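# Turn back-to-front plates around in their nests

## Task

Three plates sit in nests, and some of them were loaded reversed. Rotate each reversed one end for end. At the end, every plate must rest flat between the locators of the nest it began in, with well A1 at the nest corner labelled A1. A plate that stays in place only because the gripper is holding it does not count. Finish with the gripper open and moved away from the plates.

## Robot and tools

ROBOT. There is one four-axis SCARA arm. Its joints are a vertical lift, a shoulder, an elbow and a wrist yaw, and it has a two-finger parallel gripper. The gripper always stays level: it can move in x, y and z and turn about its vertical axis, but it cannot tilt. The fingers point along the gripper's +x axis and close along its y axis. The reported point, end_effector_position, lies midway between the rubber pads, about 2 to 3 cm behind the fingertips.

FRAMES. The scene frame has its origin on the table top directly under the arm base, with +z up and +y to the left when facing along +x. Results give the gripper pose in this frame, as end_effector_position in metres and end_effector_quat_wxyz. Commands, however, are written in the gripper's own axes. The reported hand position can be slightly wrong, and the error grows at long reach.

TOOL execute_actions. Its argument is {"actions": [...]}, and the actions run in order. Each action is an object that may hold "rows", "steps" and "until".
- rows: a list of 1 to 15 rows, each applied for one control step (1/30 s). Each row is five numbers in [-1, 1]: dx, dy, dz, rz, opening. There is one row list for the single arm.
- dx, dy, dz, rz are an offset, not a pose. They are measured in the gripper's own axes from the gripper pose measured when the action starts. Every row is taken from that same starting pose, not added to the previous row. For the first action in a call, the start is the last pose reported in the scene. A value of 1.0 means 0.6 m for dx, dy, dz and 180 degrees for rz. Positive rz turns from +x toward +y.
- opening is absolute, not an offset: +1 is fully open (0.140 m) and -1 is closed. Even when closed, the fingers leave a 0.066 m gap. Going from fully open to closed needs roughly 0.6 s or more.
- steps: an integer from 1 to 450, and at least the number of rows. It defaults to 15. Once the rows run out, the arm keeps heading for the last row's target and the gripper keeps that row's opening, so give long moves extra steps.
- until: ends the action early, at the first step where every condition holds. It only reads devices and does not brake the arm. The form is {"scanner": {"code": value}} or a condition on "reads". The value can be a plain string, or a pair [comparison, value] with "=", "!=", "<", "<=", ">" or ">=". Numbers must be given with a comparison.
If any value is out of range or any name is wrong, the whole call is rejected before anything moves. An empty list just returns the current state and images.

MOTION LIMITS. At each step the command is clipped to within 70 mm and 16 degrees of the measured pose, and damped inverse kinematics then drives the joints. The joints slow and stop together, so after a large move the arm may not yet have reached the target when the result comes back. Send the remainder in the next action rather than counting on drift. "Hand target" in a result is the pose the controller is currently steering toward. "pose unreachable" means the clearance check altered or blocked the command; the arm then stops soon after and waits for new rows. To move gently, ramp up gradually, for example by adding 0.01 per row (6 mm per step). A jerky start can shake a held plate free.

RESULTS. Joint positions are listed in this order: lift (m, 0.000 to 0.550), shoulder (rad, -2.000 to 2.000), elbow (rad, -2.800 to 2.800), wrist yaw (rad, -12.566 to 12.566), then the pad gap in metres. Keep the elbow more than 0.4 rad away from 0, or the arm may fold and fault. grip_measured reports the finger opening on the same scale as the opening command; it may be offset by up to about 1 mm for the whole scene. To hold something, command about 0.04 below grip_measured; a smaller margin gives a lighter grip. Each pad pushes with at most about 18 N, but closing fast can press harder.

SCANNER. The fixed scanner beside nest RD is always on. Results show "code", which is a lower-case ID such as e01, or no_read, and is never a wrong ID. They also show "reads", the number of times code has changed from no_read to an ID. A plate set flat in RD with nothing blocking the view gives an ID if it lies the right way round and no_read if it is reversed.

PLATE FACTS. On each labelled item, well A1 sits at the labelled short end, in the corner away from the labelled long side. To reverse a plate end for end, put it on the raised nest RG, then regrip it from the opposite end.

FAULTS AND HEAT. If contact torque reaches a load limit (lift 52.8 N, shoulder 7.92 N m, elbow 3.96 N m, wrist yaw 1.32 N m, including the weight of a held object), the arm stops for 10 s and the rest of that call is skipped. Holding a load heats the motors, and this continues while you think. A MOTOR HOT warning appears from 85 °C, and at 100 °C an OVER-TEMPERATURE FAULT brakes the arm until it cools. While you are composing a reply, the robot keeps executing your last command.

OTHER TOOLS. zoom_image takes camera (cam_head_left, cam_head_right, cam_high, cam_low or cam_wrist) and region [x0, y0, x1, y1], given in pixels of that camera's latest image with the origin at the top-left. The region can be at most 504 by 504. finished_scene takes scene, the number of the scene being ended. It cannot be undone, so call it only once the plates are released and resting correctly.

AVOID. Do not drop or slam plates, push hard against anything, or knock anything off the table. Occasional brief tugs on a held part, or nudges to loose objects, can happen, so check the result after each move.

Each tool is called by a JSON object that holds its "api" and its "payload".

## Session

{"api": "execute_actions", "payload": {"actions": []}}

Scene clock: 0.00 s.
end_effector_position=(+0.6770, -0.2259, +0.2624) grip_measured=+0.98 end_effector_quat_wxyz=(+0.973, -0.000, -0.000, +0.229)
Joint positions: [ 0.257 -1.042 -2.295 -2.484  0.139]
Hand target: +0.677, -0.226, +0.262; +0.973, -0.000, -0.000, +0.229
scanner: code=no_read reads=0

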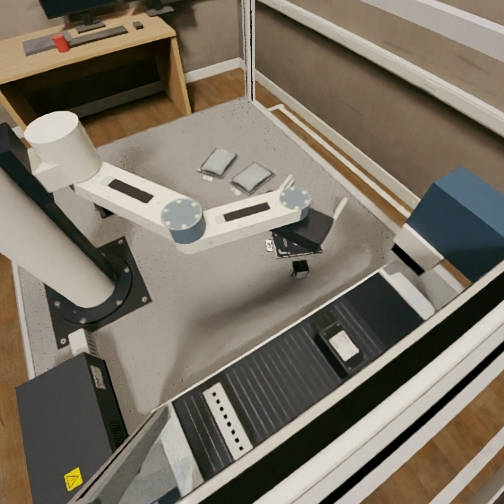

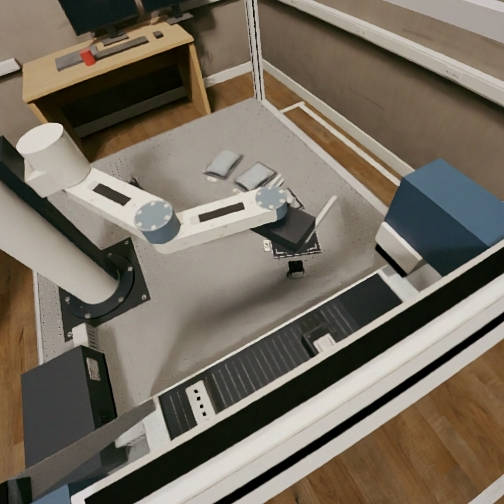

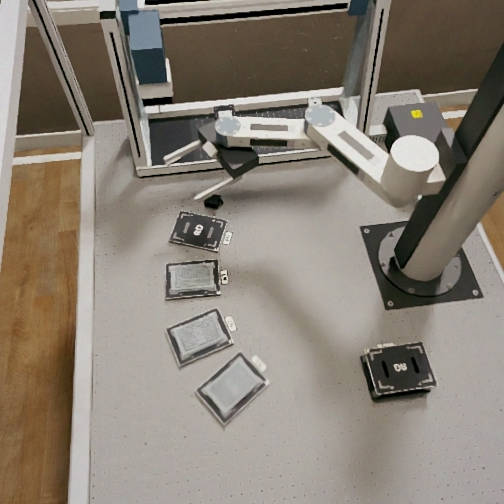

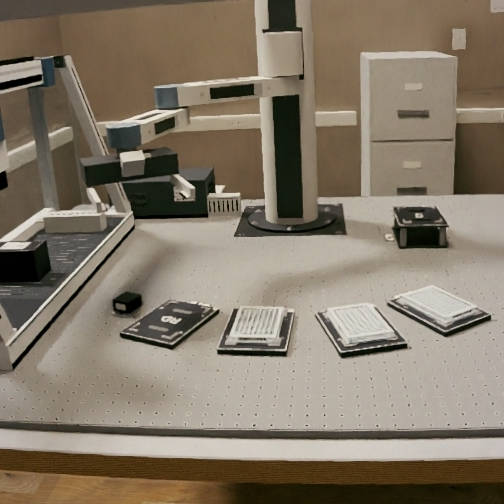

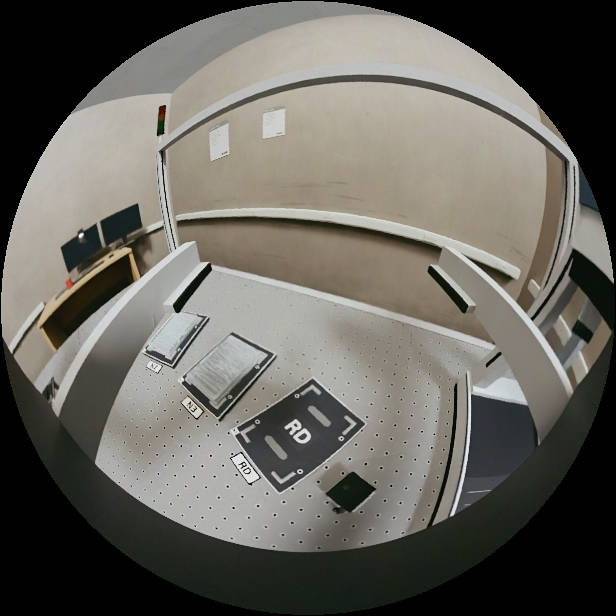

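I'll start by inspecting the nests and plates up close.

{"api": "zoom_image", "payload": {"camera": "cam_high", "region": [140, 180, 300, 440]}}

{"api": "zoom_image", "payload": {"camera": "cam_low", "region": [100, 270, 504, 380]}}

{"api": "zoom_image", "payload": {"camera": "cam_high", "region": [340, 320, 460, 420]}}

Region (140, 180, 300, 440) of cam_high's 504x504 image, scaled by 1.938, with more detail than that image has; it fills the left 310 columns of this view, and the rest is white.

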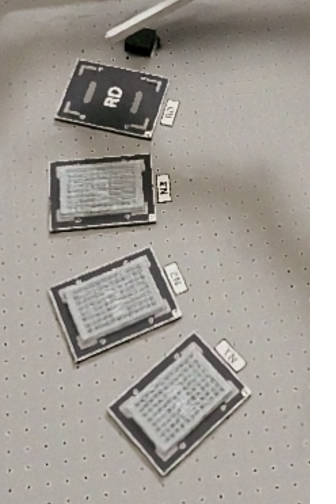

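Region (100, 270, 504, 380) of cam_low's 504x504 image, scaled by 1.248, with more detail than that image has; it fills the top 137 rows of this view, and the rest is white.

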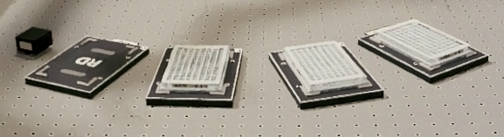

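Region (340, 320, 460, 420) of cam_high's 504x504 image, scaled by 4.200, with more detail than that image has.

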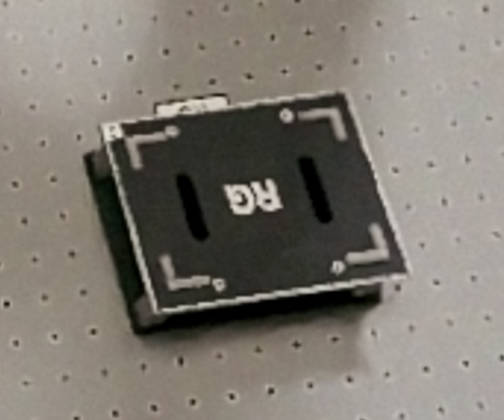

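{"api": "zoom_image", "payload": {"camera": "cam_low", "region": [205, 295, 305, 365]}}

{"api": "zoom_image", "payload": {"camera": "cam_low", "region": [305, 290, 415, 365]}}

{"api": "zoom_image", "payload": {"camera": "cam_low", "region": [380, 275, 500, 345]}}

{"api": "zoom_image", "payload": {"camera": "cam_high", "region": [155, 250, 240, 310]}}

{"api": "zoom_image", "payload": {"camera": "cam_high", "region": [155, 300, 245, 375]}}

{"api": "zoom_image", "payload": {"camera": "cam_high", "region": [185, 345, 280, 435]}}

{"api": "zoom_image", "payload": {"camera": "cam_high", "region": [160, 190, 245, 260]}}

Region (205, 295, 305, 365) of cam_low's 504x504 image, scaled by 5.040, with more detail than that image has; it fills the top 353 rows of this view, and the rest is white.

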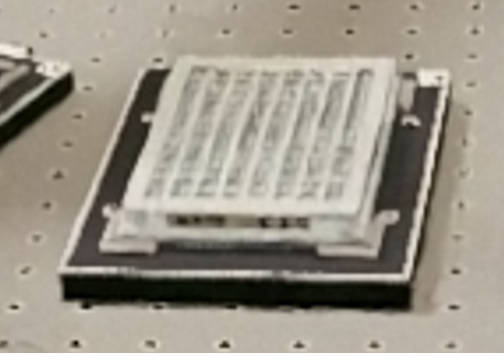

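Region (305, 290, 415, 365) of cam_low's 504x504 image, scaled by 4.582, with more detail than that image has; it fills the top 344 rows of this view, and the rest is white.

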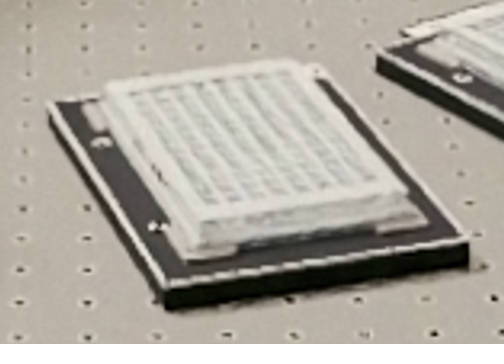

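Region (380, 275, 500, 345) of cam_low's 504x504 image, scaled by 4.200, with more detail than that image has; it fills the top 294 rows of this view, and the rest is white.

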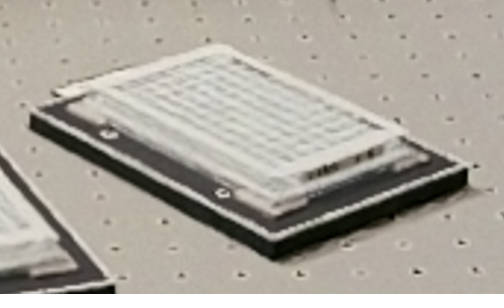

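Region (155, 250, 240, 310) of cam_high's 504x504 image, scaled by 5.929, with more detail than that image has; it fills the top 356 rows of this view, and the rest is white.

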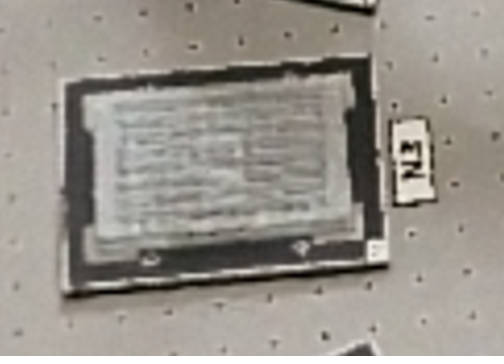

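Region (155, 300, 245, 375) of cam_high's 504x504 image, scaled by 5.600, with more detail than that image has.

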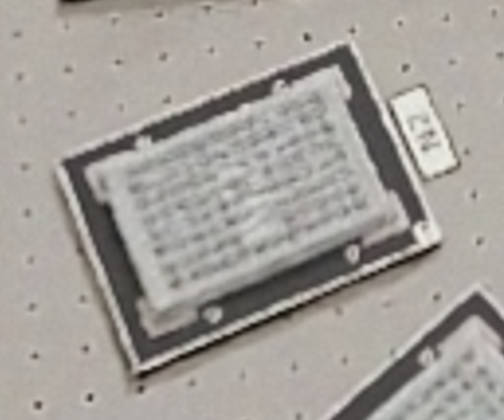

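Region (185, 345, 280, 435) of cam_high's 504x504 image, scaled by 5.305, with more detail than that image has; it fills the top 477 rows of this view, and the rest is white.

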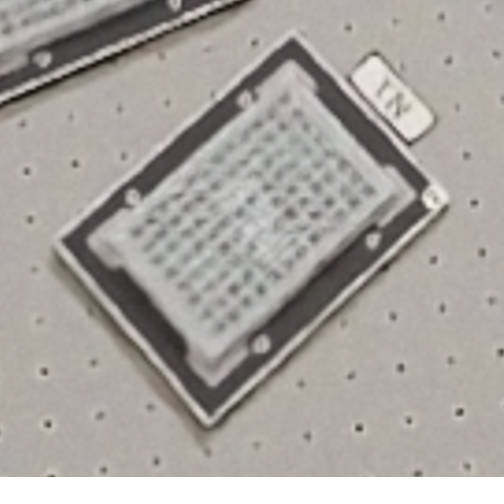

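Region (160, 190, 245, 260) of cam_high's 504x504 image, scaled by 5.929, with more detail than that image has; it fills the top 415 rows of this view, and the rest is white.

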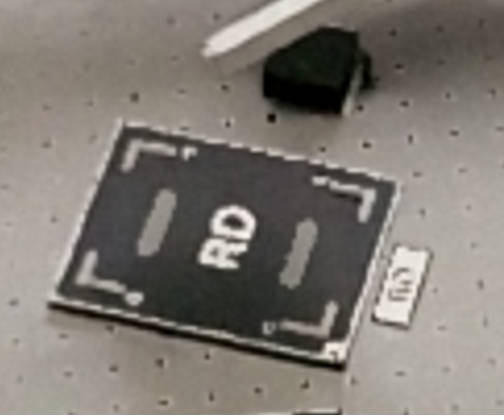

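{"api": "zoom_image", "payload": {"camera": "cam_wrist", "region": [130, 300, 290, 430]}}

{"api": "zoom_image", "payload": {"camera": "cam_wrist", "region": [220, 360, 390, 520]}}

{"api": "zoom_image", "payload": {"camera": "cam_low", "region": [370, 190, 470, 260]}}

{"api": "zoom_image", "payload": {"camera": "cam_head_right", "region": [190, 140, 330, 290]}}

Region (130, 300, 290, 430) of cam_wrist's 616x616 image, scaled by 3.150, with more detail than that image has; it fills the top 410 rows of this view, and the rest is white.

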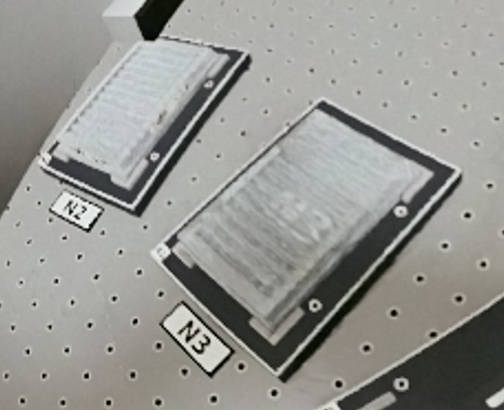

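Region (220, 360, 390, 520) of cam_wrist's 616x616 image, scaled by 2.965, with more detail than that image has; it fills the top 474 rows of this view, and the rest is white.

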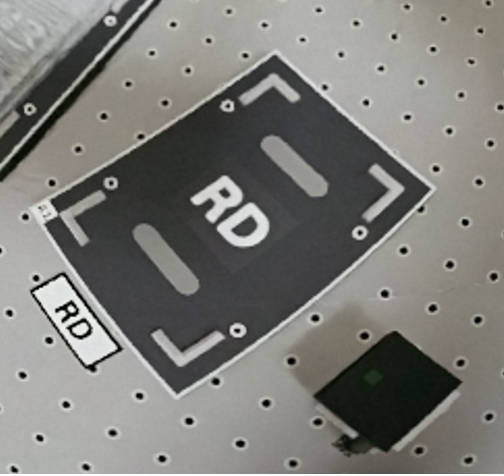

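Region (370, 190, 470, 260) of cam_low's 504x504 image, scaled by 5.040, with more detail than that image has; it fills the top 353 rows of this view, and the rest is white.

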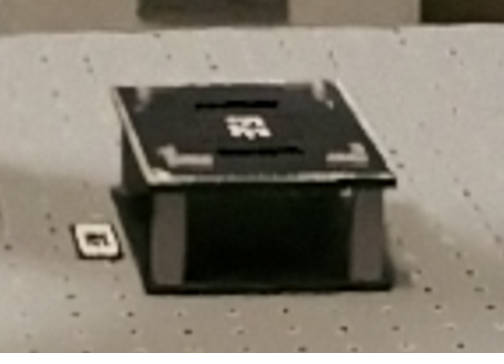

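Region (190, 140, 330, 290) of cam_head_right's 504x504 image, scaled by 3.360, with more detail than that image has; it fills the left 470 columns of this view, and the rest is white.

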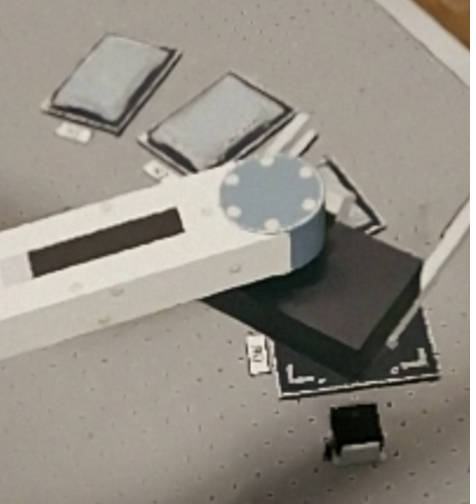

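The labels already show the orientation. N1 and N3 have the label on the short end away from the A1 mark, so they are back to front, and N2 looks correct. I'll hover over N3 next to measure it precisely.

{"api": "execute_actions", "payload": {"actions": [{"rows": [[0.02,0.027,-0.027,-0.016,1],[0.04,0.055,-0.054,-0.033,1],[0.06,0.082,-0.081,-0.049,1],[0.079,0.11,-0.108,-0.066,1],[0.099,0.137,-0.135,-0.082,1],[0.118,0.165,-0.162,-0.099,1],[0.138,0.192,-0.189,-0.115,1],[0.158,0.219,-0.216,-0.132,1],[0.177,0.247,-0.243,-0.148,1],[0.1971,0.2742,-0.27,-0.1644,1]], "steps": 40}]}}

Scene clock: 87.63 s.
end_effector_position=(+0.7096, -0.0257, +0.1003) grip_measured=+0.98 end_effector_quat_wxyz=(+1.000, -0.000, -0.000, -0.027)
Joint positions: [ 0.095 -0.69  -1.722 -3.926  0.139]
Hand target: +0.710, -0.026, +0.100; +1.000, -0.000, -0.000, -0.027
Off the commanded pose: 0.000 m, 0 deg.
scanner: code=no_read reads=0
camera_calibration (this result's frames):
cam_wrist: T_world_to_cam=[[-0.0503068, -0.998733, 0.001389, 0.0192047], [-0.604982, 0.0293667, -0.795697, 0.497389], [0.794648, -0.0408693, -0.605693, -0.409076], [0, 0, 0, 1]] pos_world=[0.626949, -0.012145, 0.14797]

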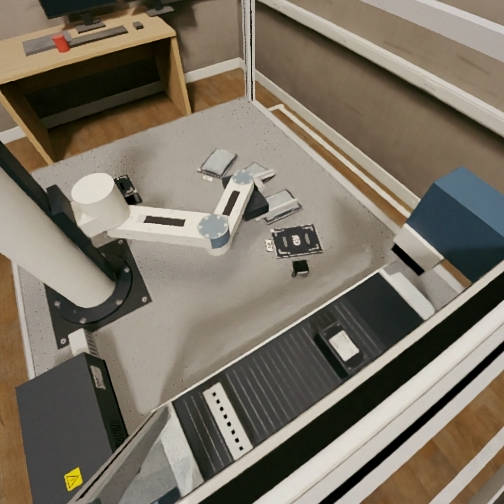

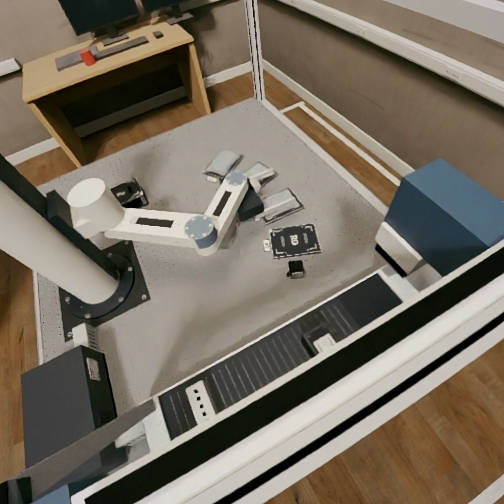

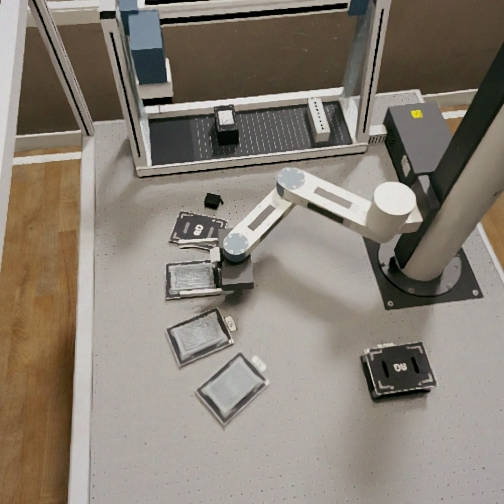

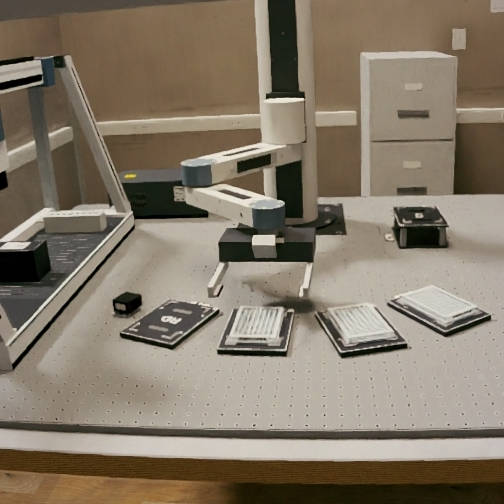

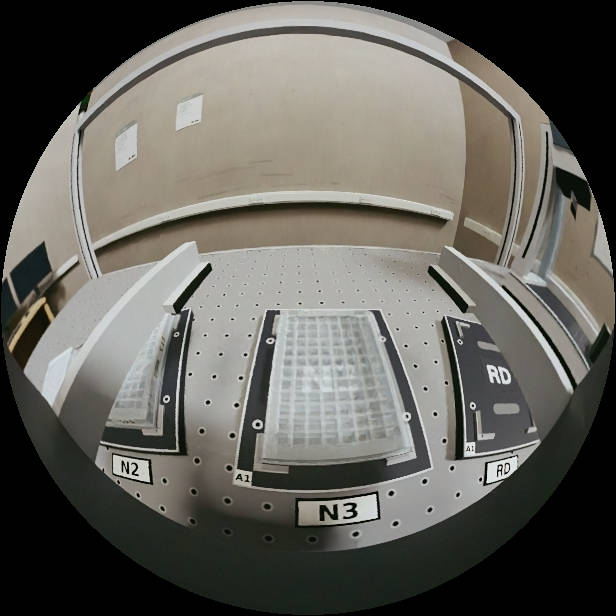

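{"api": "zoom_image", "payload": {"camera": "cam_wrist", "region": [220, 290, 450, 500]}}

{"api": "zoom_image", "payload": {"camera": "cam_wrist", "region": [90, 295, 210, 470]}}

Region (220, 290, 450, 500) of cam_wrist's 616x616 image, scaled by 2.191, with more detail than that image has; it fills the top 460 rows of this view, and the rest is white.

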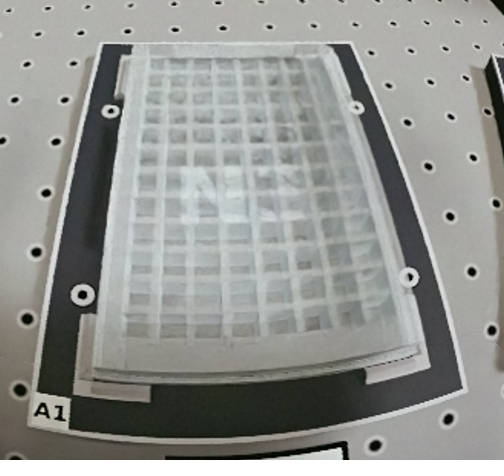

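Region (90, 295, 210, 470) of cam_wrist's 616x616 image, scaled by 2.880, with more detail than that image has; it fills the left 346 columns of this view, and the rest is white.

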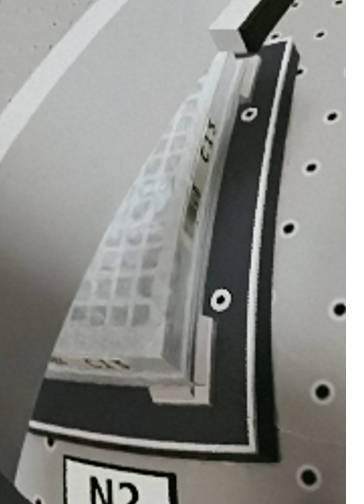

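{"api": "zoom_image", "payload": {"camera": "cam_wrist", "region": [180, 380, 320, 520]}}

{"api": "zoom_image", "payload": {"camera": "cam_wrist", "region": [340, 380, 480, 520]}}

Region (180, 380, 320, 520) of cam_wrist's 616x616 image, scaled by 3.600, with more detail than that image has.

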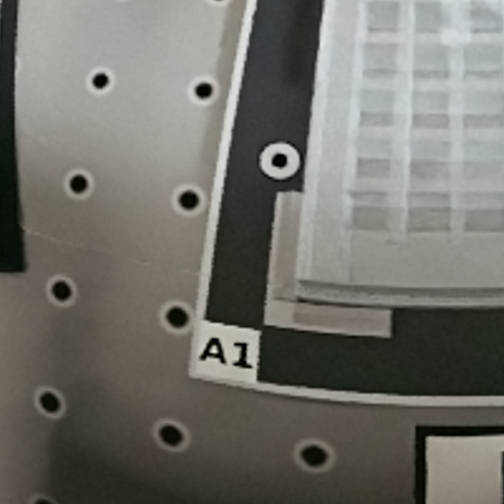

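Region (340, 380, 480, 520) of cam_wrist's 616x616 image, scaled by 3.600, with more detail than that image has.

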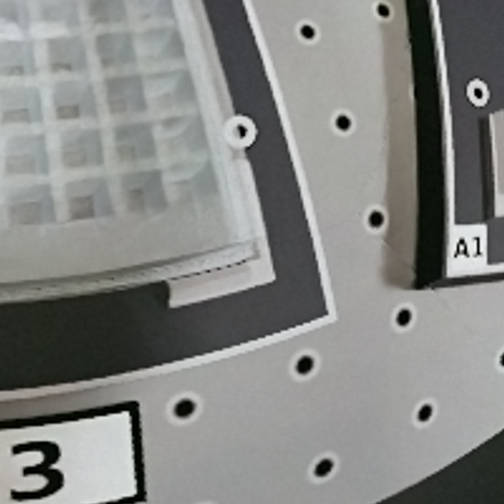

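{"api": "execute_actions", "payload": {"actions": [{"rows": [[0,-0.004,-0.015,0.0005,0.8],[0,-0.008,-0.03,0.001,0.6],[0,-0.012,-0.045,0.0015,0.4],[0,-0.0158,-0.058,0.002,0.2],[0,-0.0158,-0.0667,0.002,0.1]], "steps": 18}]}}

Scene clock: 148.70 s.
end_effector_position=(+0.7092, -0.0354, +0.0603) grip_measured=+0.10 end_effector_quat_wxyz=(+1.000, -0.000, -0.000, -0.024)
Joint positions: [ 0.055 -0.716 -1.722 -3.893  0.107]
Hand target: +0.709, -0.035, +0.060; +1.000, -0.000, -0.000, -0.024
Off the commanded pose: 0.000 m, 0 deg.
scanner: code=no_read reads=0
camera_calibration (this result's frames):
cam_wrist: T_world_to_cam=[[-0.0446946, -0.999, 0.001389, 0.00557778], [-0.605138, 0.0259672, -0.795697, 0.465486], [0.794865, -0.0364039, -0.605693, -0.433352], [0, 0, 0, 1]] pos_world=[0.626389, -0.0222909, 0.1079]

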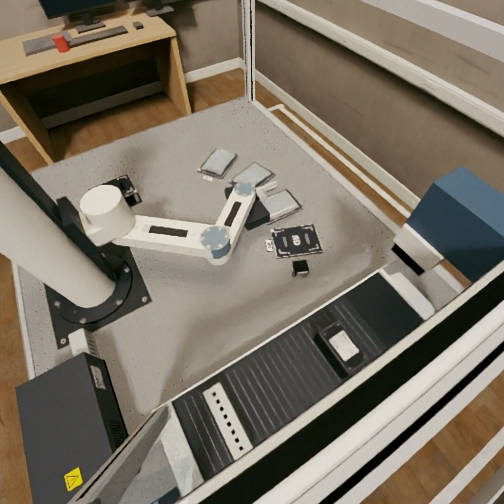

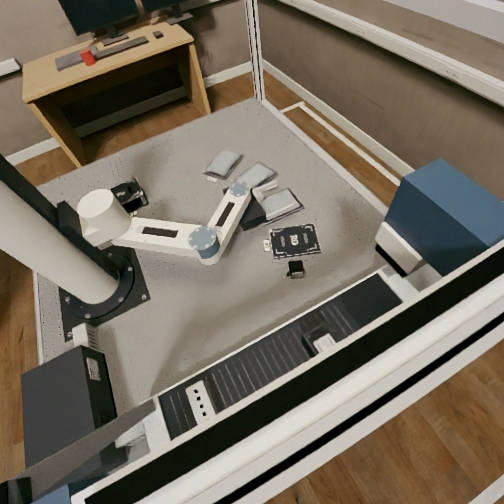

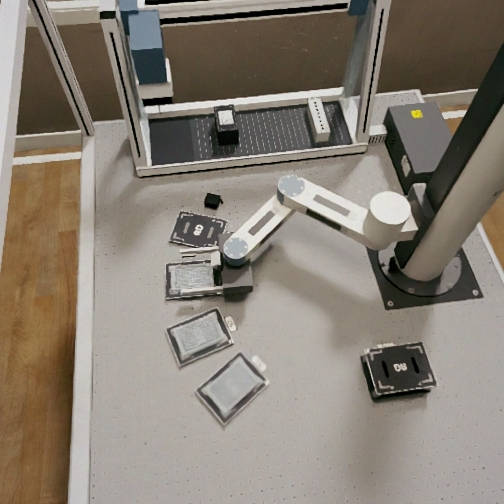

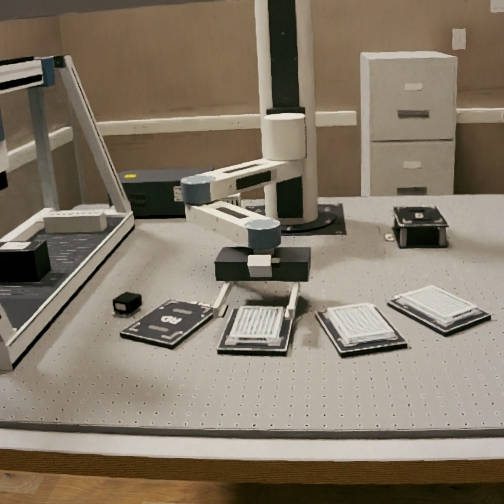

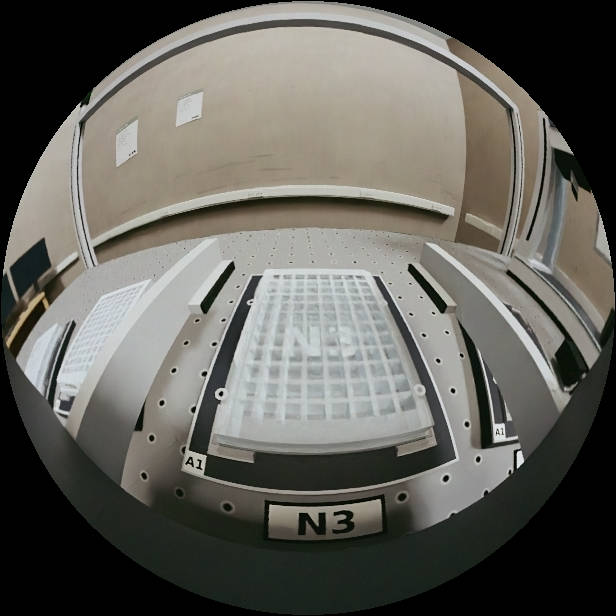

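{"api": "zoom_image", "payload": {"camera": "cam_wrist", "region": [170, 250, 330, 500]}}

{"api": "zoom_image", "payload": {"camera": "cam_wrist", "region": [310, 250, 470, 500]}}

{"api": "zoom_image", "payload": {"camera": "cam_low", "region": [195, 240, 325, 365]}}

Region (170, 250, 330, 500) of cam_wrist's 616x616 image, scaled by 2.016, with more detail than that image has; it fills the left 323 columns of this view, and the rest is white.

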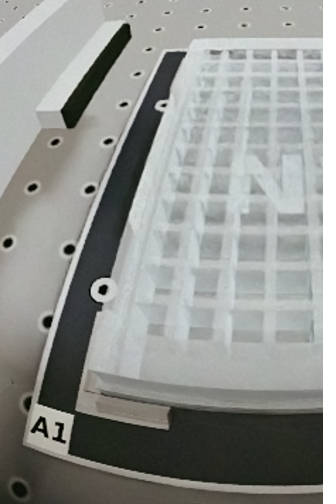

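Region (310, 250, 470, 500) of cam_wrist's 616x616 image, scaled by 2.016, with more detail than that image has; it fills the left 323 columns of this view, and the rest is white.

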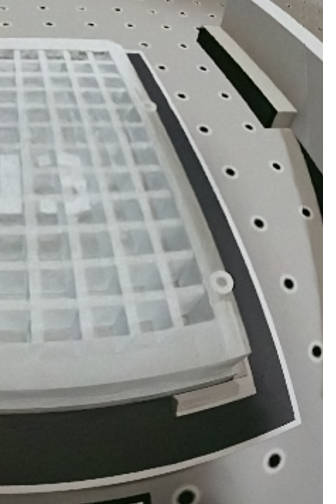

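Region (195, 240, 325, 365) of cam_low's 504x504 image, scaled by 3.877, with more detail than that image has; it fills the top 485 rows of this view, and the rest is white.

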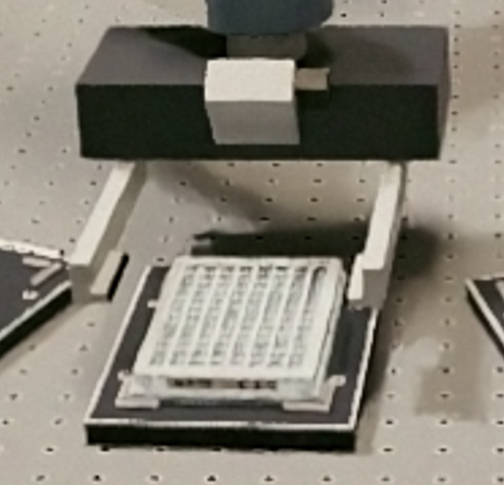

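{"api": "zoom_image", "payload": {"camera": "cam_wrist", "region": [175, 375, 275, 475]}}

{"api": "zoom_image", "payload": {"camera": "cam_wrist", "region": [370, 375, 470, 475]}}

{"api": "zoom_image", "payload": {"camera": "cam_wrist", "region": [235, 260, 405, 320]}}

Region (175, 375, 275, 475) of cam_wrist's 616x616 image, scaled by 5.040, with more detail than that image has.

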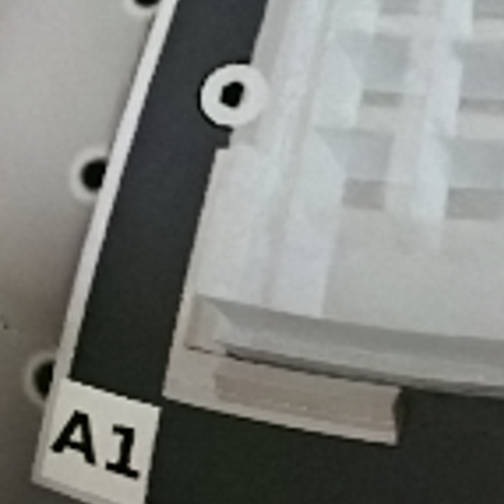

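Region (370, 375, 470, 475) of cam_wrist's 616x616 image, scaled by 5.040, with more detail than that image has.

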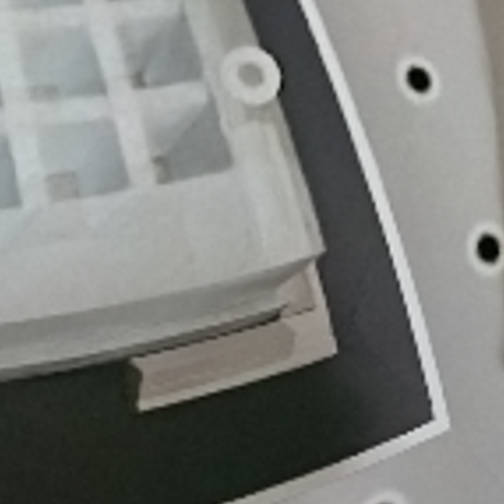

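Region (235, 260, 405, 320) of cam_wrist's 616x616 image, scaled by 2.965, with more detail than that image has; it fills the top 178 rows of this view, and the rest is white.

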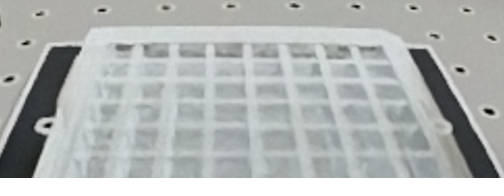

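{"api": "execute_actions", "payload": {"actions": [{"rows": [[-0.002,0.0006,-0.008,0,0.1],[-0.004,0.0012,-0.016,0,0.1],[-0.006,0.0018,-0.024,0,0.1],[-0.008,0.0024,-0.032,0,0.1],[-0.0093,0.0024,-0.039,0,0.1],[-0.0093,0.0024,-0.0455,0,0.1]], "steps": 14}]}}

Scene clock: 195.10 s.
end_effector_position=(+0.7037, -0.0337, +0.0329) grip_measured=+0.10 end_effector_quat_wxyz=(+1.000, -0.000, -0.000, -0.024)
Joint positions: [ 0.028 -0.727 -1.69  -3.915  0.107]
Hand target: +0.704, -0.034, +0.033; +1.000, -0.000, -0.000, -0.024
Off the commanded pose: 0.000 m, 0 deg.
scanner: code=no_read reads=0
camera_calibration (this result's frames):
cam_wrist: T_world_to_cam=[[-0.0445549, -0.999006, 0.001389, 0.00701861], [-0.605141, 0.0258825, -0.795697, 0.440375], [0.79487, -0.0362928, -0.605693, -0.445514], [0, 0, 0, 1]] pos_world=[0.620928, -0.0205553, 0.0805507]

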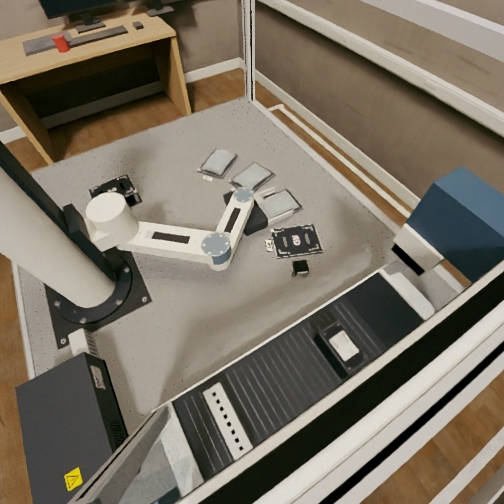

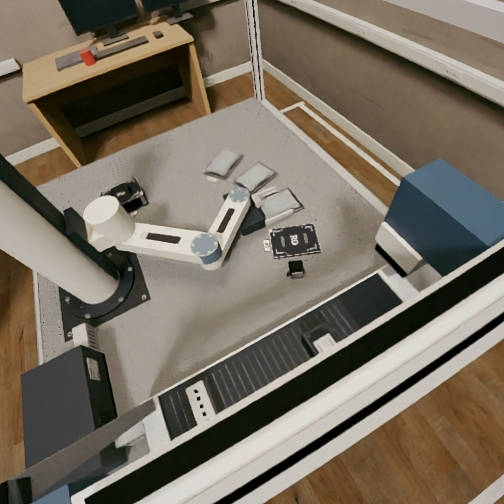

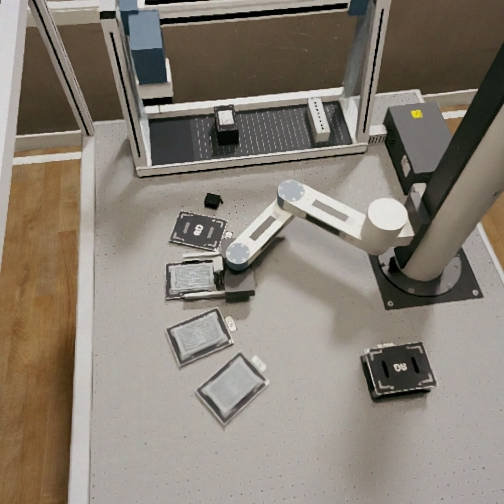

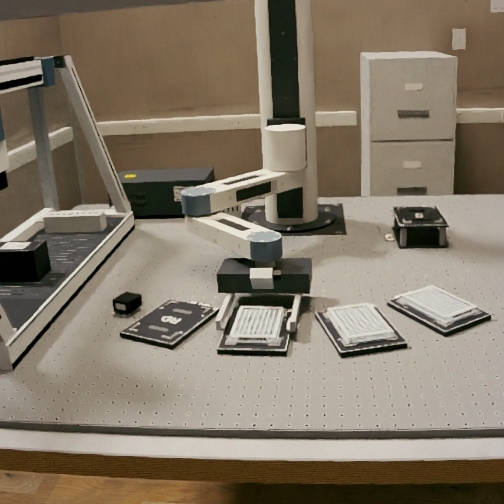

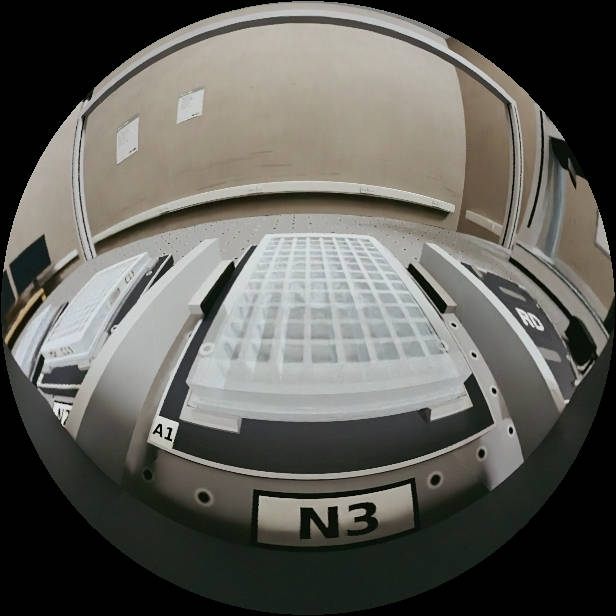

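{"api": "zoom_image", "payload": {"camera": "cam_wrist", "region": [140, 225, 510, 480]}}

{"api": "zoom_image", "payload": {"camera": "cam_low", "region": [205, 280, 325, 365]}}

Region (140, 225, 510, 480) of cam_wrist's 616x616 image, scaled by 1.362, with more detail than that image has; it fills the top 347 rows of this view, and the rest is white.

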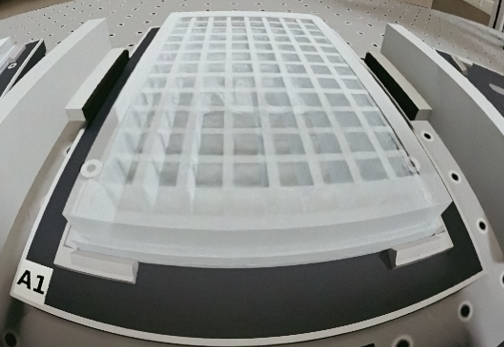

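Region (205, 280, 325, 365) of cam_low's 504x504 image, scaled by 4.200, with more detail than that image has; it fills the top 357 rows of this view, and the rest is white.

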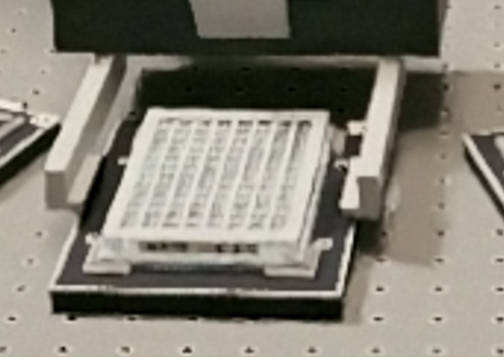

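{"api": "execute_actions", "payload": {"actions": [{"rows": [[0,0,0,0,0.0],[0,0,0,0,-0.1],[0,0,0,0,-0.2],[0,0,0,0,-0.3],[0,0,0,0,-0.36],[0,0,0,0,-0.40],[0,0,0,0,-0.42],[0,0,0,0,-0.44],[0,0,0,0,-0.455],[0,0,0,0,-0.47],[0,0,0,0,-0.48],[0,0,0,0,-0.49],[0,0,0,0,-0.50],[0,0,0,0,-0.51],[0,0,0,0,-0.52]], "steps": 20}]}}

Scene clock: 205.07 s.
end_effector_position=(+0.7037, -0.0337, +0.0329) grip_measured=-0.51 end_effector_quat_wxyz=(+1.000, -0.000, -0.000, -0.024)
Joint positions: [ 0.028 -0.727 -1.69  -3.915  0.084]
Hand target: +0.704, -0.034, +0.033; +1.000, -0.000, -0.000, -0.024
Off the commanded pose: 0.000 m, 0 deg.
scanner: code=no_read reads=0
camera_calibration (this result's frames):
cam_wrist: T_world_to_cam=[[-0.0444361, -0.999011, 0.001389, 0.00695535], [-0.605144, 0.0258105, -0.795697, 0.440376], [0.794875, -0.0361982, -0.605693, -0.445513], [0, 0, 0, 1]] pos_world=[0.620927, -0.0205446, 0.0805523]

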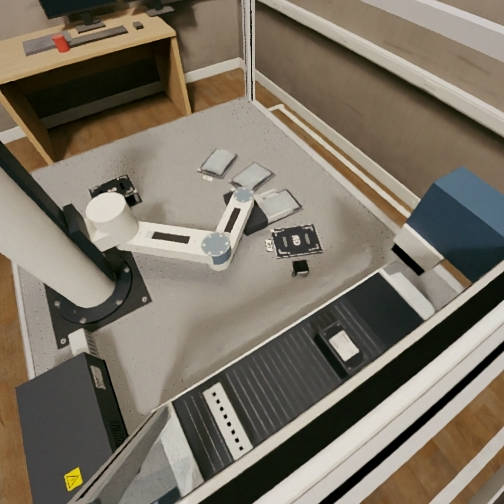

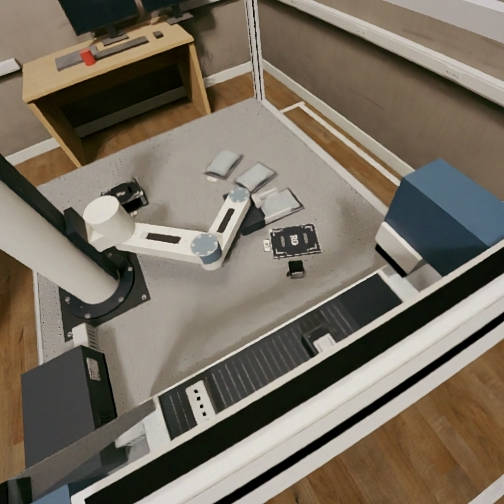

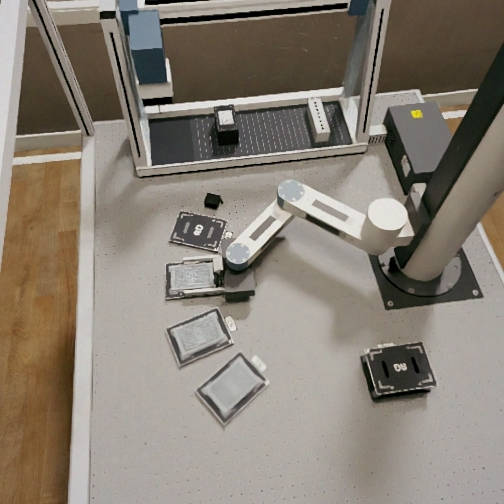

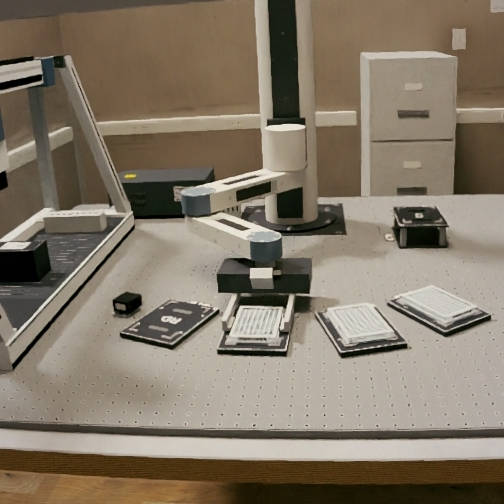

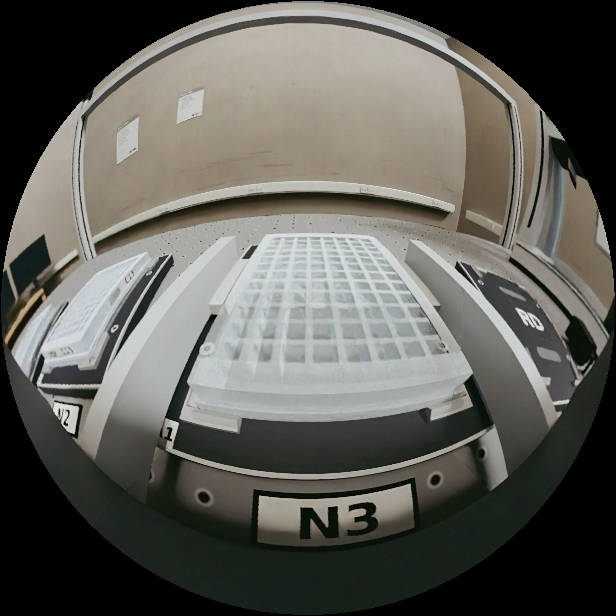

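{"api": "execute_actions", "payload": {"actions": [{"rows": [[0,0,0,0,-0.53],[0,0,0,0,-0.54],[0,0,0,0,-0.55],[0,0,0,0,-0.56],[0,0,0,0,-0.57],[0,0,0,0,-0.58]], "steps": 10}]}}

Scene clock: 207.63 s.
end_effector_position=(+0.7037, -0.0337, +0.0333) grip_measured=-0.58 end_effector_quat_wxyz=(+1.000, -0.000, -0.000, -0.024)
Joint positions: [ 0.028 -0.727 -1.69  -3.915  0.082]
Hand target: +0.704, -0.034, +0.033; +1.000, -0.000, -0.000, -0.024
Off the commanded pose: 0.000 m, 0 deg.
scanner: code=no_read reads=0
camera_calibration (this result's frames):
cam_wrist: T_world_to_cam=[[-0.0443998, -0.999013, 0.001389, 0.00693474], [-0.605145, 0.0257885, -0.795697, 0.440666], [0.794876, -0.0361693, -0.605693, -0.445289], [0, 0, 0, 1]] pos_world=[0.620924, -0.020542, 0.0809187]

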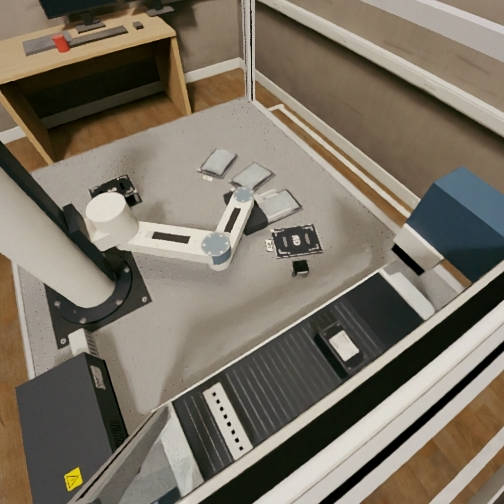

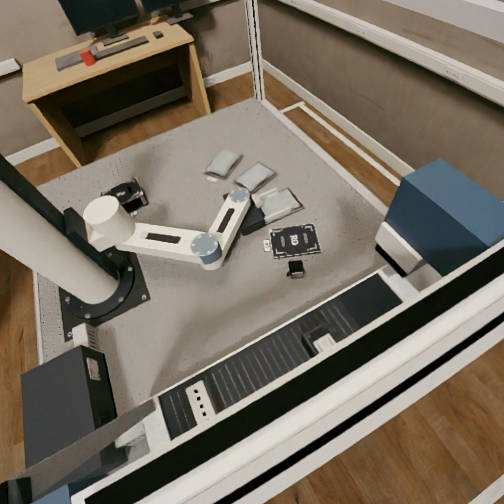

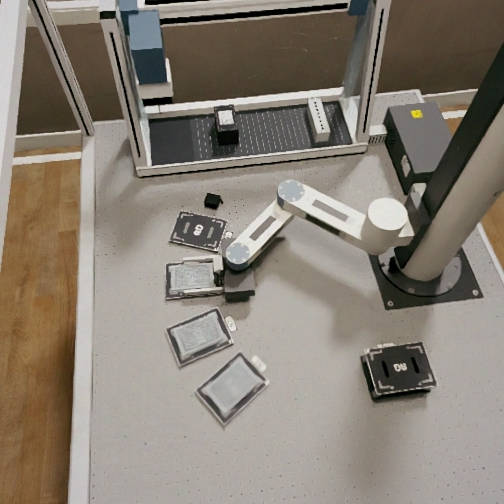

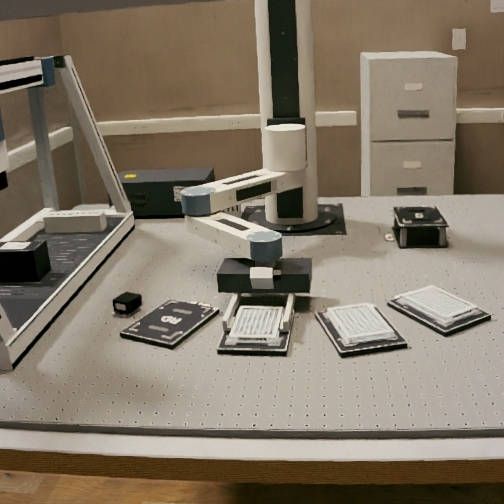

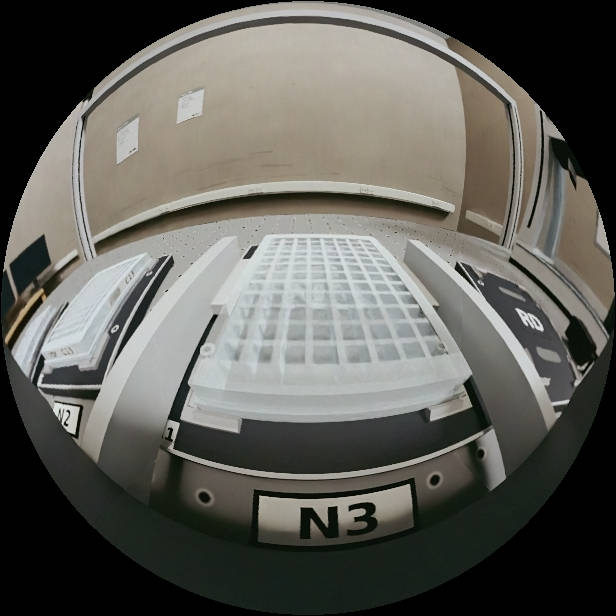

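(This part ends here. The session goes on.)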